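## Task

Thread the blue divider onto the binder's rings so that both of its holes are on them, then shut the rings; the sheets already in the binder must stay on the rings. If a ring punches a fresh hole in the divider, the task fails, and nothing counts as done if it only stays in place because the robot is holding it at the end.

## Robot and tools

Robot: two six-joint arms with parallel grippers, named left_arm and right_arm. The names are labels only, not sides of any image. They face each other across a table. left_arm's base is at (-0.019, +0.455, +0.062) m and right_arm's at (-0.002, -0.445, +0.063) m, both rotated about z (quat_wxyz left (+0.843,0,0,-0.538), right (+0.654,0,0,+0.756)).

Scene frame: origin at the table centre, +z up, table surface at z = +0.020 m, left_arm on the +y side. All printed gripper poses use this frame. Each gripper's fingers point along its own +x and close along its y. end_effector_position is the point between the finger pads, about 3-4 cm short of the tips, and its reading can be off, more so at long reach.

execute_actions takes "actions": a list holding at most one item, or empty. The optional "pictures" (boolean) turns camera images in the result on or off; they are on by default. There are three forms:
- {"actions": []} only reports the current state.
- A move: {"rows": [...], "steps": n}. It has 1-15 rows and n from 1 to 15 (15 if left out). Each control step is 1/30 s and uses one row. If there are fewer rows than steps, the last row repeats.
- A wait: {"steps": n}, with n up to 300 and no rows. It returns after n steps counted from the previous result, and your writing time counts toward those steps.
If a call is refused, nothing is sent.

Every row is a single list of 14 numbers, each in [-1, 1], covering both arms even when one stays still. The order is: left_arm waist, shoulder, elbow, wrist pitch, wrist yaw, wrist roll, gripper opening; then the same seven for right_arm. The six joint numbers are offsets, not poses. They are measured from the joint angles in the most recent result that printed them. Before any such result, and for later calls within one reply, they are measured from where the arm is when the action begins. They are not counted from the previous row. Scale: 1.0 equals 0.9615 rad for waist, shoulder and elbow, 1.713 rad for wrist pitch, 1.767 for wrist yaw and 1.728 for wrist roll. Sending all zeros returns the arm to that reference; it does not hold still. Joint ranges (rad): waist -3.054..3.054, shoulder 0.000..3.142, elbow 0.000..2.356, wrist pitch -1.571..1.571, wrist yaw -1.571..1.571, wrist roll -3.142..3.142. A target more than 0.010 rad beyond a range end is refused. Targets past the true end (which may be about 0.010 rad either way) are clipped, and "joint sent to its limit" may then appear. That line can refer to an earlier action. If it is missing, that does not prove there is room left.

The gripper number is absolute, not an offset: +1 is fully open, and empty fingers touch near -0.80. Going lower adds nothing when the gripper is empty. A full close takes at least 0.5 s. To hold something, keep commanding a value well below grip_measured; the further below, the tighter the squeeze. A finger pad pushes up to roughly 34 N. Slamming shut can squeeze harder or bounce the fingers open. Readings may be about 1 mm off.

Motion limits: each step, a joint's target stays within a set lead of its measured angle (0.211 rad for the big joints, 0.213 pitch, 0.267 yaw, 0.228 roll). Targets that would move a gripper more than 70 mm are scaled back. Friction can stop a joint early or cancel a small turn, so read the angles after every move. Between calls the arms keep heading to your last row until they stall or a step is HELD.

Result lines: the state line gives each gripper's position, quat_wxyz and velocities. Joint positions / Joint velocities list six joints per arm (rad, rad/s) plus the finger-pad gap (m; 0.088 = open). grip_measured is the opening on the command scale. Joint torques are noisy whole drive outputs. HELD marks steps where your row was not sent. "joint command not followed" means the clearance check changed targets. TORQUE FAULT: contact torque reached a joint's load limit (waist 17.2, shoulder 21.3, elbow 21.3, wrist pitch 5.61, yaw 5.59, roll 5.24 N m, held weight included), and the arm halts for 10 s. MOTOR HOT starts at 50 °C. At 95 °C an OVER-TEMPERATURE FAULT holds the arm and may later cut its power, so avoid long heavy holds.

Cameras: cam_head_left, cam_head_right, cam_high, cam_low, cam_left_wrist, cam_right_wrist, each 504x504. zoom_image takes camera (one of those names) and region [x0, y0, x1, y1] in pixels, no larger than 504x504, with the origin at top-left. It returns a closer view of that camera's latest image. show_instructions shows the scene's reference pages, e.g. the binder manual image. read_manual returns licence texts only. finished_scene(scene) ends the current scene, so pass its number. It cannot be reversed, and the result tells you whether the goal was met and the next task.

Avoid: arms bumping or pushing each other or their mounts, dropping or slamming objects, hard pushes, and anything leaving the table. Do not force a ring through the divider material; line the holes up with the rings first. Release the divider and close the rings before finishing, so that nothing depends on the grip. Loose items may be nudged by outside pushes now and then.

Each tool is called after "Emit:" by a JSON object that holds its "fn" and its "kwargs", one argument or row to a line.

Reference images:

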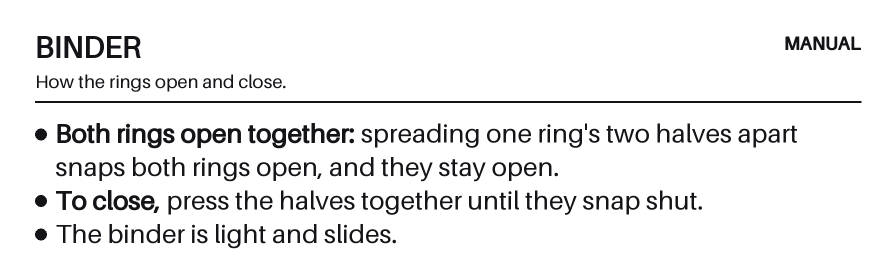

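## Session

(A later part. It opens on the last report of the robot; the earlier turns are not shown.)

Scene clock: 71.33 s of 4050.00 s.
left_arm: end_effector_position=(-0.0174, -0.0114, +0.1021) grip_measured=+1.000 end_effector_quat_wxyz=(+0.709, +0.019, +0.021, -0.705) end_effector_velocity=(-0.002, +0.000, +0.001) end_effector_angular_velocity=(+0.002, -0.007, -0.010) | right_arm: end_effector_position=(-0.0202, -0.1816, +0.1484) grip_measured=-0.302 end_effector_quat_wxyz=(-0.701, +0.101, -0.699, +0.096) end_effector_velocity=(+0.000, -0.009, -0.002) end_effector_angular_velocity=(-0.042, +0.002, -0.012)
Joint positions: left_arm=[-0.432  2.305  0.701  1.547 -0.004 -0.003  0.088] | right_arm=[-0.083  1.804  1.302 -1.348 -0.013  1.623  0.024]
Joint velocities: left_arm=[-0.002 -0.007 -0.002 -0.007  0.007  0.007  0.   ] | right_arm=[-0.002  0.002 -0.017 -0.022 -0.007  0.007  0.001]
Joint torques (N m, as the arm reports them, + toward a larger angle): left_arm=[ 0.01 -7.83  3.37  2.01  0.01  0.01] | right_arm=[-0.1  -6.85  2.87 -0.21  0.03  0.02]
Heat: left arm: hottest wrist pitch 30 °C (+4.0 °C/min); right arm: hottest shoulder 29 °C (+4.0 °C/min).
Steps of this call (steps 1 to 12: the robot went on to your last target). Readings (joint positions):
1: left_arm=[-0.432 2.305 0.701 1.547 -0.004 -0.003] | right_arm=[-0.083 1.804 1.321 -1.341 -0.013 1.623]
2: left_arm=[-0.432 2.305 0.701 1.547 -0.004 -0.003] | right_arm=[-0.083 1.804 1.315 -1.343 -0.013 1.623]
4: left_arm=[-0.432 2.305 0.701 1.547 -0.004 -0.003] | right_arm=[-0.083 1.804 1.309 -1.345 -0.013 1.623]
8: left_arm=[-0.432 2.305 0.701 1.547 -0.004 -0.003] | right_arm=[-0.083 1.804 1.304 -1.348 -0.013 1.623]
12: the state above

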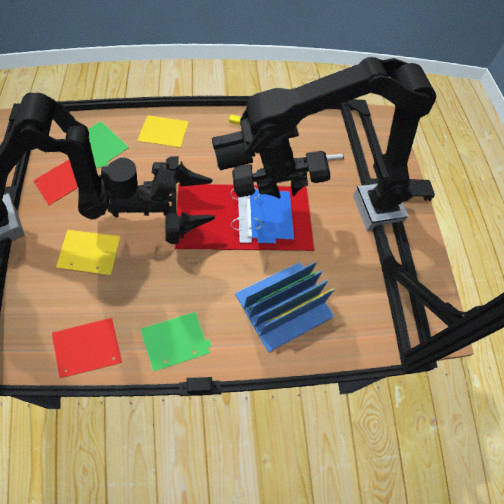

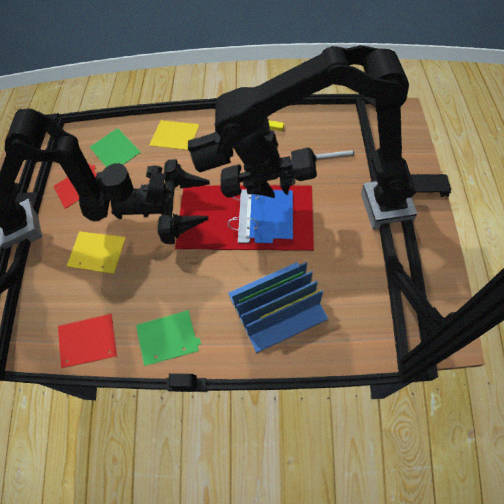

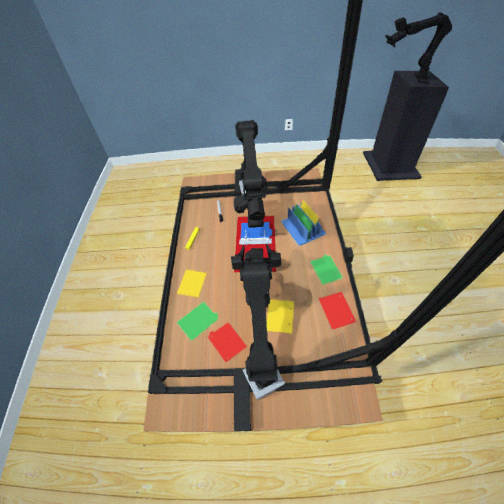

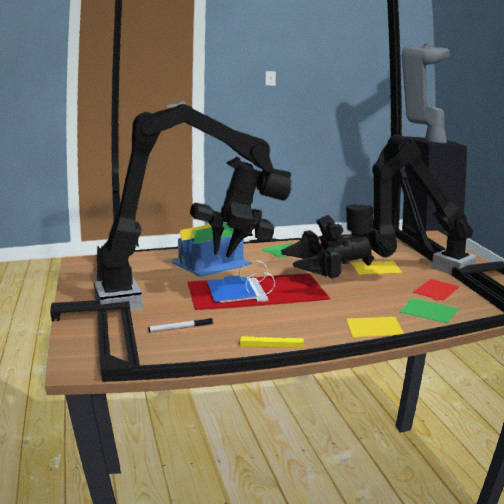

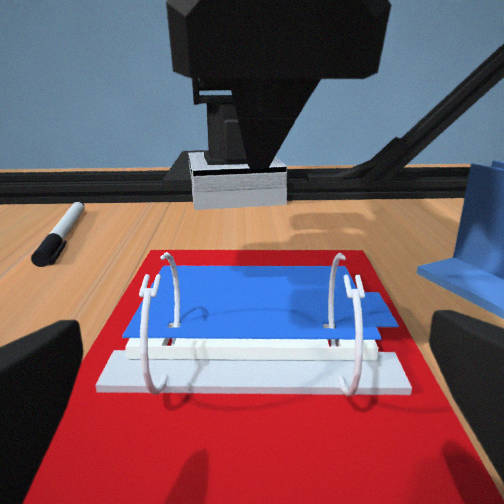

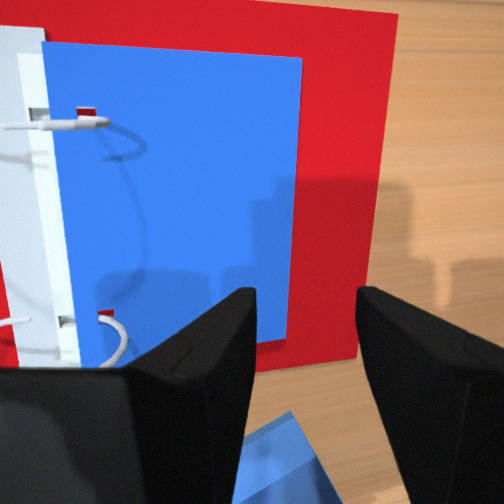

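Emit:
{"fn": "execute_actions", "kwargs": {
  "actions": [
    {"rows":[[0.6,-0.05,0,0,0,0,1,0,0,0,0,0,0,1]]}
  ],
  "pictures": false
}}

Emit:
{"fn": "execute_actions", "kwargs": {
  "actions": [
    {"rows":[[0.2,0,0,0,0,0,1,-0.15,0.065,0.04,0.178,0.01,-0.078,1]]}
  ],
  "pictures": false
}}

Emit:
{"fn": "execute_actions", "kwargs": {
  "actions": [
    {"steps":10}
  ]
}}

Scene clock: 75.07 s of 4050.00 s.
left_arm: end_effector_position=(+0.1966, +0.0394, +0.1163) grip_measured=+1.000 end_effector_quat_wxyz=(+0.855, +0.005, +0.012, -0.519) end_effector_velocity=(+0.411, +0.211, +0.017) end_effector_angular_velocity=(-0.046, -0.001, +1.031) | right_arm: end_effector_position=(-0.0201, -0.1821, +0.1480) grip_measured=+0.958 end_effector_quat_wxyz=(-0.701, +0.102, -0.699, +0.097) end_effector_velocity=(-0.000, -0.002, +0.001) end_effector_angular_velocity=(-0.008, +0.013, +0.017)
Joint positions: left_arm=[ 0.044  2.273  0.701  1.547 -0.    -0.003  0.088] | right_arm=[-0.083  1.804  1.301 -1.349 -0.013  1.623  0.086]
Joint velocities: left_arm=[ 0.965 -0.032  0.002  0.007 -0.066 -0.022  0.   ] | right_arm=[-0.002 -0.002 -0.002 -0.007 -0.007 -0.022  0.009]
Joint torques (N m, as the arm reports them, + toward a larger angle): left_arm=[-0.59 -9.14  3.56  2.01 -0.04  0.01] | right_arm=[-0.02 -6.89  4.02 -0.03  0.03  0.03]
Heat: left arm: hottest wrist pitch 31 °C (+4.1 °C/min); right arm: hottest shoulder 29 °C (+4.1 °C/min).
Steps of this call (steps 1 to 30: the robot went on to your last target; steps 31 to 90: nothing new was sent; then 0.23 s passed at rest; steps 91 to 105: all 15 steps of this action). Readings (joint positions):
91: left_arm=[-0.427 2.304 0.701 1.547 0.002 -0.003] | right_arm=[-0.083 1.804 1.301 -1.348 -0.013 1.623]
92: left_arm=[-0.406 2.302 0.701 1.547 0.008 -0.003] | right_arm=[-0.083 1.804 1.301 -1.348 -0.013 1.623]
94: left_arm=[-0.340 2.294 0.701 1.547 0.004 -0.003] | right_arm=[-0.083 1.804 1.301 -1.348 -0.013 1.623]
98: left_arm=[-0.196 2.280 0.701 1.547 0.001 -0.003] | right_arm=[-0.083 1.804 1.301 -1.348 -0.013 1.623]
105: the state above

Scene clock: 75.57 s of 4050.00 s.
left_arm: end_effector_position=(+0.2701, +0.0867, +0.1166) grip_measured=+1.000 end_effector_quat_wxyz=(+0.900, +0.004, +0.012, -0.436) end_effector_velocity=(+0.007, +0.006, -0.001) end_effector_angular_velocity=(-0.008, +0.022, +0.015) | right_arm: end_effector_position=(+0.0235, -0.1131, +0.1296) grip_measured=+0.981 end_effector_quat_wxyz=(+0.707, -0.005, +0.708, -0.004) end_effector_velocity=(+0.005, +0.010, -0.003) end_effector_angular_velocity=(+0.042, +0.004, -0.010)
Joint positions: left_arm=[ 0.231  2.272  0.701  1.547 -0.003 -0.003  0.088] | right_arm=[-0.221  1.856  1.326 -1.053 -0.001  1.493  0.087]
Joint velocities: left_arm=[ 0.022 -0.002 -0.002 -0.007  0.007 -0.022  0.   ] | right_arm=[-0.017  0.007 -0.002  0.051 -0.007 -0.007 -0.   ]
Joint torques (N m, as the arm reports them, + toward a larger angle): left_arm=[ 0.21 -7.75  3.57  2.01  0.08  0.02] | right_arm=[-0.35 -6.4   5.67  0.6   0.18 -0.12]
Heat: left arm: hottest wrist pitch 31 °C (+4.1 °C/min); right arm: hottest shoulder 29 °C (+4.1 °C/min).
Steps of this call (steps 1 to 15: all 15 steps of this action). Readings (joint positions):
1: left_arm=[0.076 2.272 0.701 1.547 -0.002 -0.003] | right_arm=[-0.088 1.808 1.301 -1.335 -0.013 1.607]
2: left_arm=[0.109 2.272 0.701 1.547 -0.002 -0.003] | right_arm=[-0.109 1.813 1.303 -1.283 -0.014 1.578]
4: left_arm=[0.171 2.272 0.701 1.547 -0.002 -0.003] | right_arm=[-0.164 1.834 1.316 -1.181 -0.007 1.541]
8: left_arm=[0.224 2.272 0.701 1.547 -0.003 -0.003] | right_arm=[-0.217 1.854 1.322 -1.093 -0.001 1.508]
15: the state above

Scene clock: 75.90 s of 4050.00 s.
left_arm: end_effector_position=(+0.2714, +0.0877, +0.1166) grip_measured=+1.000 end_effector_quat_wxyz=(+0.900, +0.004, +0.012, -0.435) end_effector_velocity=(-0.002, -0.001, +0.005) end_effector_angular_velocity=(-0.022, -0.008, +0.000) | right_arm: end_effector_position=(+0.0244, -0.1117, +0.1292) grip_measured=+0.982 end_effector_quat_wxyz=(+0.707, -0.003, +0.707, -0.002) end_effector_velocity=(-0.000, +0.001, +0.000) end_effector_angular_velocity=(+0.008, +0.007, +0.005)
Joint positions: left_arm=[ 0.234  2.272  0.701  1.547 -0.003 -0.003  0.088] | right_arm=[-0.224  1.858  1.326 -1.046 -0.001  1.491  0.087]
Joint velocities: left_arm=[-0.007 -0.002 -0.002  0.022 -0.007 -0.007  0.   ] | right_arm=[-0.002 -0.002 -0.002  0.007 -0.007 -0.007 -0.   ]
Joint torques (N m, as the arm reports them, + toward a larger angle): left_arm=[ 0.26 -7.74  3.56  2.01  0.08  0.01] | right_arm=[-0.38 -6.5   5.68  0.61  0.21 -0.09]
Heat: left arm: hottest wrist pitch 31 °C (+4.1 °C/min); right arm: hottest shoulder 29 °C (+4.1 °C/min).
Steps of this call (steps 1 to 10: the robot went on to your last target). Readings (joint positions):
1: left_arm=[0.232 2.272 0.701 1.547 -0.003 -0.003] | right_arm=[-0.222 1.856 1.326 -1.051 -0.001 1.492]
2: left_arm=[0.232 2.272 0.701 1.547 -0.003 -0.003] | right_arm=[-0.223 1.857 1.326 -1.050 -0.001 1.492]
4: left_arm=[0.233 2.272 0.701 1.547 -0.003 -0.003] | right_arm=[-0.223 1.857 1.326 -1.048 -0.001 1.491]
8: left_arm=[0.234 2.272 0.701 1.547 -0.003 -0.003] | right_arm=[-0.224 1.858 1.326 -1.047 -0.001 1.491]
10: the state above

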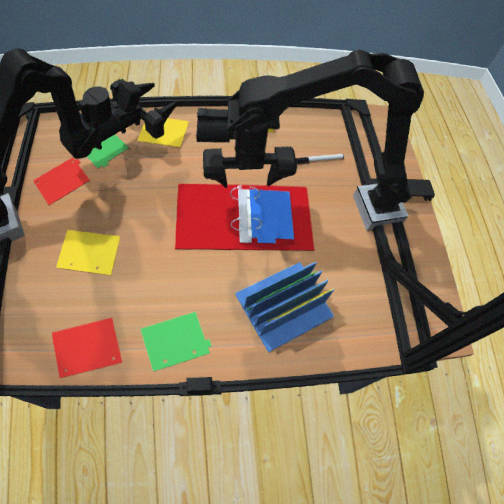

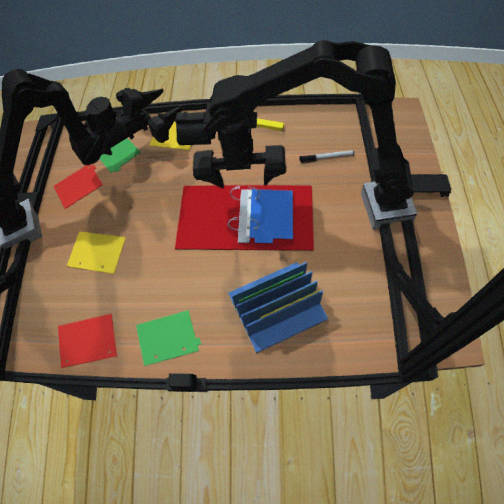

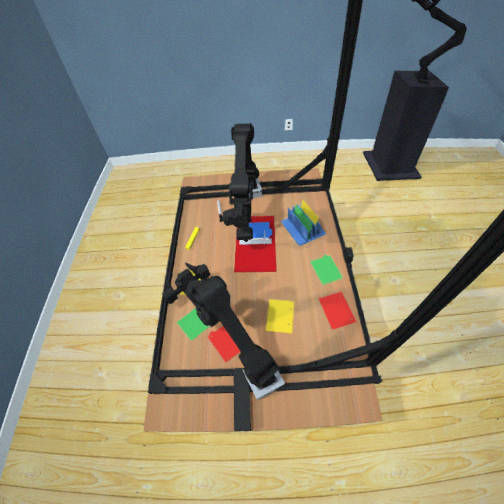

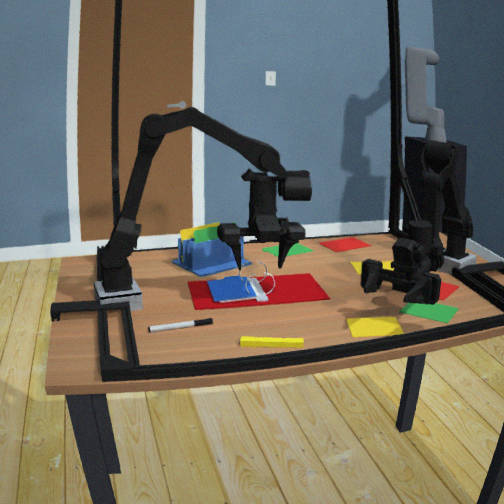

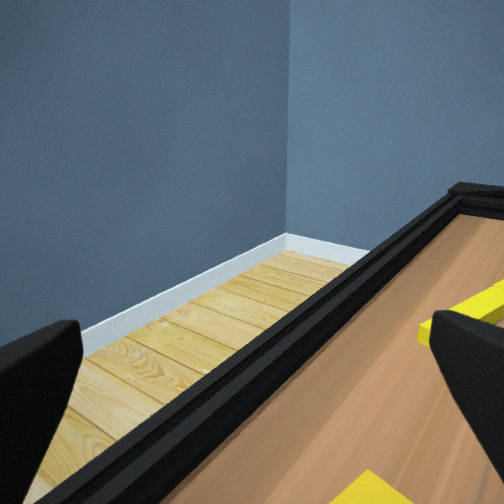

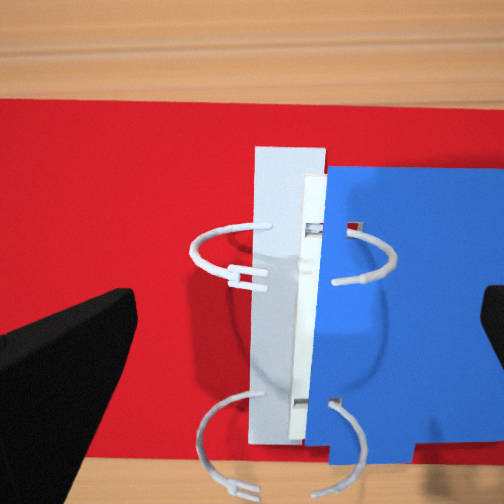

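Emit:
{"fn": "execute_actions", "kwargs": {
  "actions": [
    {"rows":[[0,0,0,0,0,0,1,0,0.072,-0.12,0.101,0,0,1]]}
  ],
  "pictures": false
}}

Emit:
{"fn": "execute_actions", "kwargs": {
  "actions": [
    {"rows":[[0,0,0,0,0,0,1,0,0,0,0,0,0,0.8],[0,0,0,0,0,0,1,0,0,0,0,0,0,0.75],[0,0,0,0,0,0,1,0,0,0,0,0,0,0.7],[0,0,0,0,0,0,1,0,0,0,0,0,0,0.65],[0,0,0,0,0,0,1,0,0,0,0,0,0,0.6],[0,0,0,0,0,0,1,0,0,0,0,0,0,0.55],[0,0,0,0,0,0,1,0,0,0,0,0,0,0.5],[0,0,0,0,0,0,1,0,0,0,0,0,0,0.45],[0,0,0,0,0,0,1,0,0,0,0,0,0,0.4],[0,0,0,0,0,0,1,0,0,0,0,0,0,0.35]]}
  ],
  "pictures": false
}}

Emit:
{"fn": "execute_actions", "kwargs": {
  "actions": [
    {"steps":8}
  ]
}}

Scene clock: 80.73 s of 4050.00 s.
left_arm: end_effector_position=(+0.2714, +0.0877, +0.1166) grip_measured=+1.000 end_effector_quat_wxyz=(+0.900, +0.004, +0.012, -0.435) end_effector_velocity=(-0.002, -0.001, -0.001) end_effector_angular_velocity=(+0.001, +0.010, -0.010) | right_arm: end_effector_position=(+0.0245, -0.1117, +0.0842) grip_measured=+0.982 end_effector_quat_wxyz=(+0.707, -0.003, +0.708, -0.003) end_effector_velocity=(+0.001, -0.008, -0.007) end_effector_angular_velocity=(-0.022, -0.006, +0.005)
Joint positions: left_arm=[ 0.234  2.272  0.701  1.547 -0.003 -0.003  0.088] | right_arm=[-0.224  1.922  1.221 -0.879 -0.001  1.49   0.087]
Joint velocities: left_arm=[-0.002 -0.002 -0.002 -0.007  0.007 -0.007  0.   ] | right_arm=[-0.002  0.002 -0.027  0.007  0.007 -0.007 -0.   ]
Joint torques (N m, as the arm reports them, + toward a larger angle): left_arm=[-0.04 -7.8   3.6   2.02  0.    0.01] | right_arm=[ 0.06 -7.29  3.14  0.63  0.07  0.03]
Heat: left arm: hottest wrist pitch 31 °C (+4.0 °C/min); right arm: hottest shoulder 29 °C (+3.0 °C/min).
Steps of this call (steps 1 to 15: the robot went on to your last target; steps 16 to 90: nothing new was sent; then 1.33 s passed at rest; steps 91 to 105: all 15 steps of this action). Readings (joint positions):
91: left_arm=[0.234 2.272 0.701 1.547 -0.003 -0.003] | right_arm=[-0.224 1.862 1.318 -1.028 -0.001 1.490]
92: left_arm=[0.234 2.272 0.701 1.547 -0.003 -0.003] | right_arm=[-0.224 1.865 1.302 -0.982 -0.001 1.490]
94: left_arm=[0.234 2.272 0.701 1.547 -0.003 -0.003] | right_arm=[-0.224 1.886 1.274 -0.934 -0.001 1.490]
98: left_arm=[0.234 2.272 0.701 1.547 -0.003 -0.003] | right_arm=[-0.224 1.919 1.228 -0.899 -0.001 1.490]
105: the state above

Scene clock: 81.23 s of 4050.00 s.
left_arm: end_effector_position=(+0.2714, +0.0877, +0.1168) grip_measured=+1.000 end_effector_quat_wxyz=(+0.900, +0.004, +0.012, -0.435) end_effector_velocity=(-0.001, -0.002, -0.003) end_effector_angular_velocity=(+0.009, +0.016, -0.010) | right_arm: end_effector_position=(+0.0245, -0.1115, +0.0844) grip_measured=+0.394 end_effector_quat_wxyz=(+0.707, -0.003, +0.707, -0.002) end_effector_velocity=(-0.001, -0.005, +0.000) end_effector_angular_velocity=(-0.021, +0.009, +0.005)
Joint positions: left_arm=[ 0.234  2.272  0.701  1.547 -0.003 -0.003  0.088] | right_arm=[-0.224  1.921  1.221 -0.878 -0.001  1.489  0.058]
Joint velocities: left_arm=[-0.002 -0.002  0.002 -0.022  0.007 -0.007  0.   ] | right_arm=[-0.002 -0.002 -0.002 -0.022 -0.007 -0.007 -0.018]
Joint torques (N m, as the arm reports them, + toward a larger angle): left_arm=[ 0.01 -7.79  3.54  2.01  0.01  0.01] | right_arm=[ 0.01 -7.75  4.08  0.38  0.01  0.1 ]
Heat: left arm: hottest wrist pitch 31 °C (+4.0 °C/min); right arm: hottest shoulder 29 °C (+3.0 °C/min).
Steps of this call (steps 1 to 15: all 15 steps of this action). Readings (joint positions):
1: left_arm=[0.234 2.272 0.701 1.547 -0.003 -0.003] | right_arm=[-0.224 1.922 1.221 -0.879 -0.001 1.490]
2: left_arm=[0.234 2.272 0.701 1.547 -0.003 -0.003] | right_arm=[-0.224 1.922 1.221 -0.879 -0.001 1.490]
4: left_arm=[0.234 2.272 0.701 1.547 -0.003 -0.003] | right_arm=[-0.224 1.922 1.221 -0.879 -0.001 1.490]
8: left_arm=[0.234 2.272 0.701 1.547 -0.003 -0.003] | right_arm=[-0.224 1.922 1.221 -0.879 -0.001 1.490]
15: the state above

Scene clock: 81.50 s of 4050.00 s.
left_arm: end_effector_position=(+0.2714, +0.0877, +0.1168) grip_measured=+1.000 end_effector_quat_wxyz=(+0.900, +0.004, +0.012, -0.435) end_effector_velocity=(-0.001, +0.001, -0.003) end_effector_angular_velocity=(+0.005, +0.013, +0.005) | right_arm: end_effector_position=(+0.0245, -0.1116, +0.0844) grip_measured=+0.355 end_effector_quat_wxyz=(+0.707, -0.004, +0.707, -0.002) end_effector_velocity=(-0.003, -0.002, +0.000) end_effector_angular_velocity=(-0.006, +0.022, -0.010)
Joint positions: left_arm=[ 0.234  2.272  0.701  1.547 -0.003 -0.003  0.088] | right_arm=[-0.224  1.921  1.221 -0.878 -0.001  1.489  0.056]
Joint velocities: left_arm=[-0.002  0.002 -0.002 -0.007 -0.007 -0.007  0.   ] | right_arm=[-0.002 -0.002 -0.002 -0.007 -0.022  0.007 -0.002]
Joint torques (N m, as the arm reports them, + toward a larger angle): left_arm=[ 0.01 -7.78  3.6   2.    0.    0.01] | right_arm=[ 0.04 -7.73  4.08  0.4   0.02  0.08]
Heat: left arm: hottest wrist pitch 31 °C (+4.0 °C/min); right arm: hottest shoulder 29 °C (+3.0 °C/min).
Steps of this call (steps 1 to 8: the robot went on to your last target). Readings (joint positions):
1: left_arm=[0.234 2.272 0.701 1.547 -0.003 -0.003] | right_arm=[-0.224 1.921 1.221 -0.878 -0.001 1.489]
2: left_arm=[0.234 2.272 0.701 1.547 -0.003 -0.003] | right_arm=[-0.224 1.921 1.221 -0.878 -0.001 1.489]
4: left_arm=[0.234 2.272 0.701 1.547 -0.003 -0.003] | right_arm=[-0.224 1.921 1.221 -0.878 -0.001 1.489]
8: the state above

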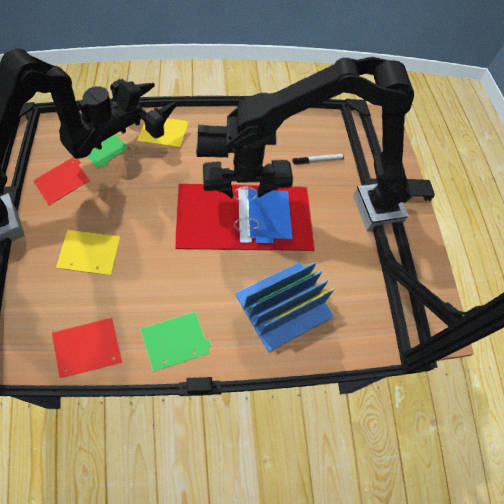

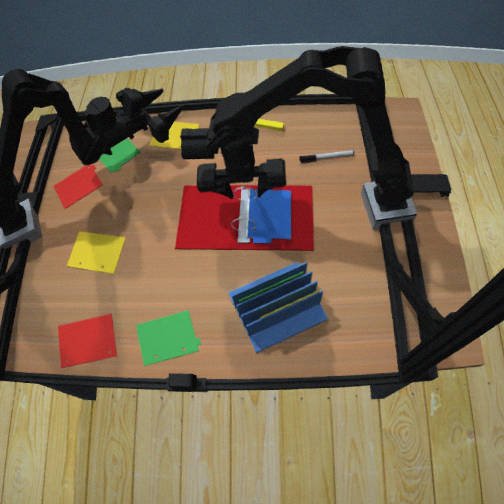

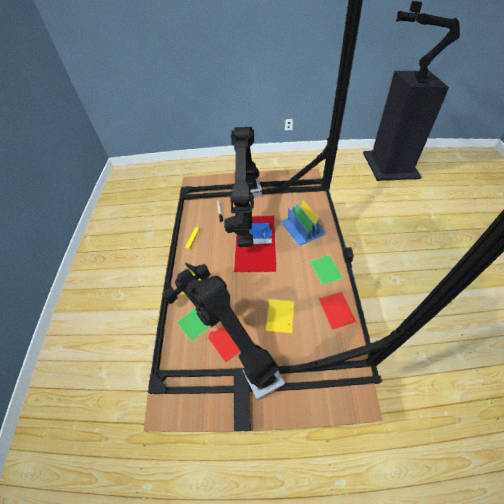

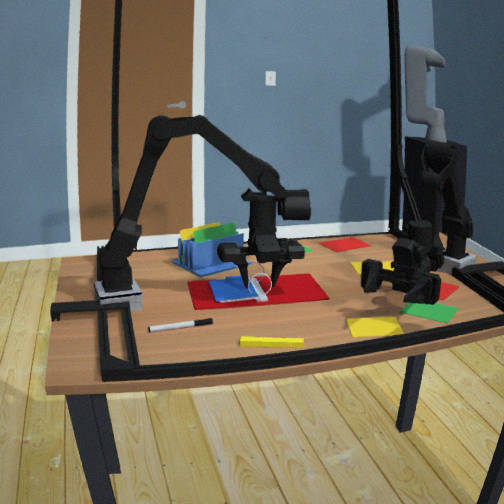

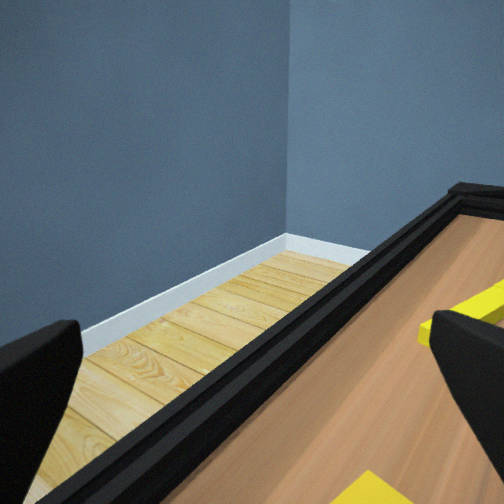

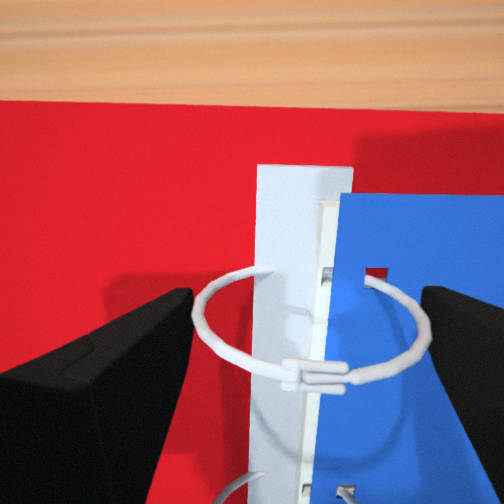

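Emit:
{"fn": "execute_actions", "kwargs": {
  "actions": [
    {"rows":[[0,0,0,0,0,0,1,0,0,0,0,0,0,1],[0,0,0,0,0,0,1,0,0,0,0,0,0,1],[0,0,0,0,0,0,1,0,0,0,0,0,0,1],[0,0,0,0,0,0,1,0,-0.08,0.13,-0.11,0,0,1]]}
  ],
  "pictures": false
}}

Emit:
{"fn": "finished_scene", "kwargs": {
  "scene": 1
}}

Scene clock: 83.97 s of 4050.00 s.
left_arm: end_effector_position=(+0.2714, +0.0877, +0.1168) grip_measured=+1.000 end_effector_quat_wxyz=(+0.900, +0.004, +0.012, -0.435) end_effector_velocity=(+0.001, +0.002, -0.001) end_effector_angular_velocity=(+0.001, +0.010, +0.010) | right_arm: end_effector_position=(+0.0244, -0.1128, +0.1310) grip_measured=+0.970 end_effector_quat_wxyz=(+0.707, -0.005, +0.708, -0.003) end_effector_velocity=(-0.002, -0.021, +0.002) end_effector_angular_velocity=(-0.089, +0.015, +0.005)
Joint positions: left_arm=[ 0.234  2.272  0.701  1.547 -0.003 -0.003  0.088] | right_arm=[-0.224  1.855  1.33  -1.057 -0.001  1.489  0.087]
Joint velocities: left_arm=[ 0.002 -0.002 -0.002 -0.007 -0.007 -0.007  0.   ] | right_arm=[-0.002 -0.007 -0.002 -0.095 -0.007 -0.007  0.004]
Joint torques (N m, as the arm reports them, + toward a larger angle): left_arm=[-0.01 -7.76  3.58  2.    0.01  0.01] | right_arm=[ 0.   -8.93  5.66  0.32  0.04  0.02]
Heat: left arm: hottest wrist pitch 31 °C (+3.0 °C/min); right arm: hottest shoulder 29 °C (+3.0 °C/min).
Steps of this call (steps 1 to 15: the robot went on to your last target; steps 16 to 59: nothing new was sent; steps 60 to 74: all 15 steps of this action). Readings (joint positions):
60: left_arm=[0.234 2.272 0.701 1.547 -0.003 -0.003] | right_arm=[-0.224 1.921 1.221 -0.878 -0.001 1.489]
61: left_arm=[0.234 2.272 0.701 1.547 -0.003 -0.003] | right_arm=[-0.224 1.921 1.221 -0.878 -0.001 1.489]
63: left_arm=[0.234 2.272 0.701 1.547 -0.003 -0.003] | right_arm=[-0.224 1.918 1.230 -0.897 -0.001 1.489]
67: left_arm=[0.234 2.272 0.701 1.547 -0.003 -0.003] | right_arm=[-0.224 1.883 1.295 -1.010 -0.001 1.489]
74: the state above

The scene is finished: the task was done.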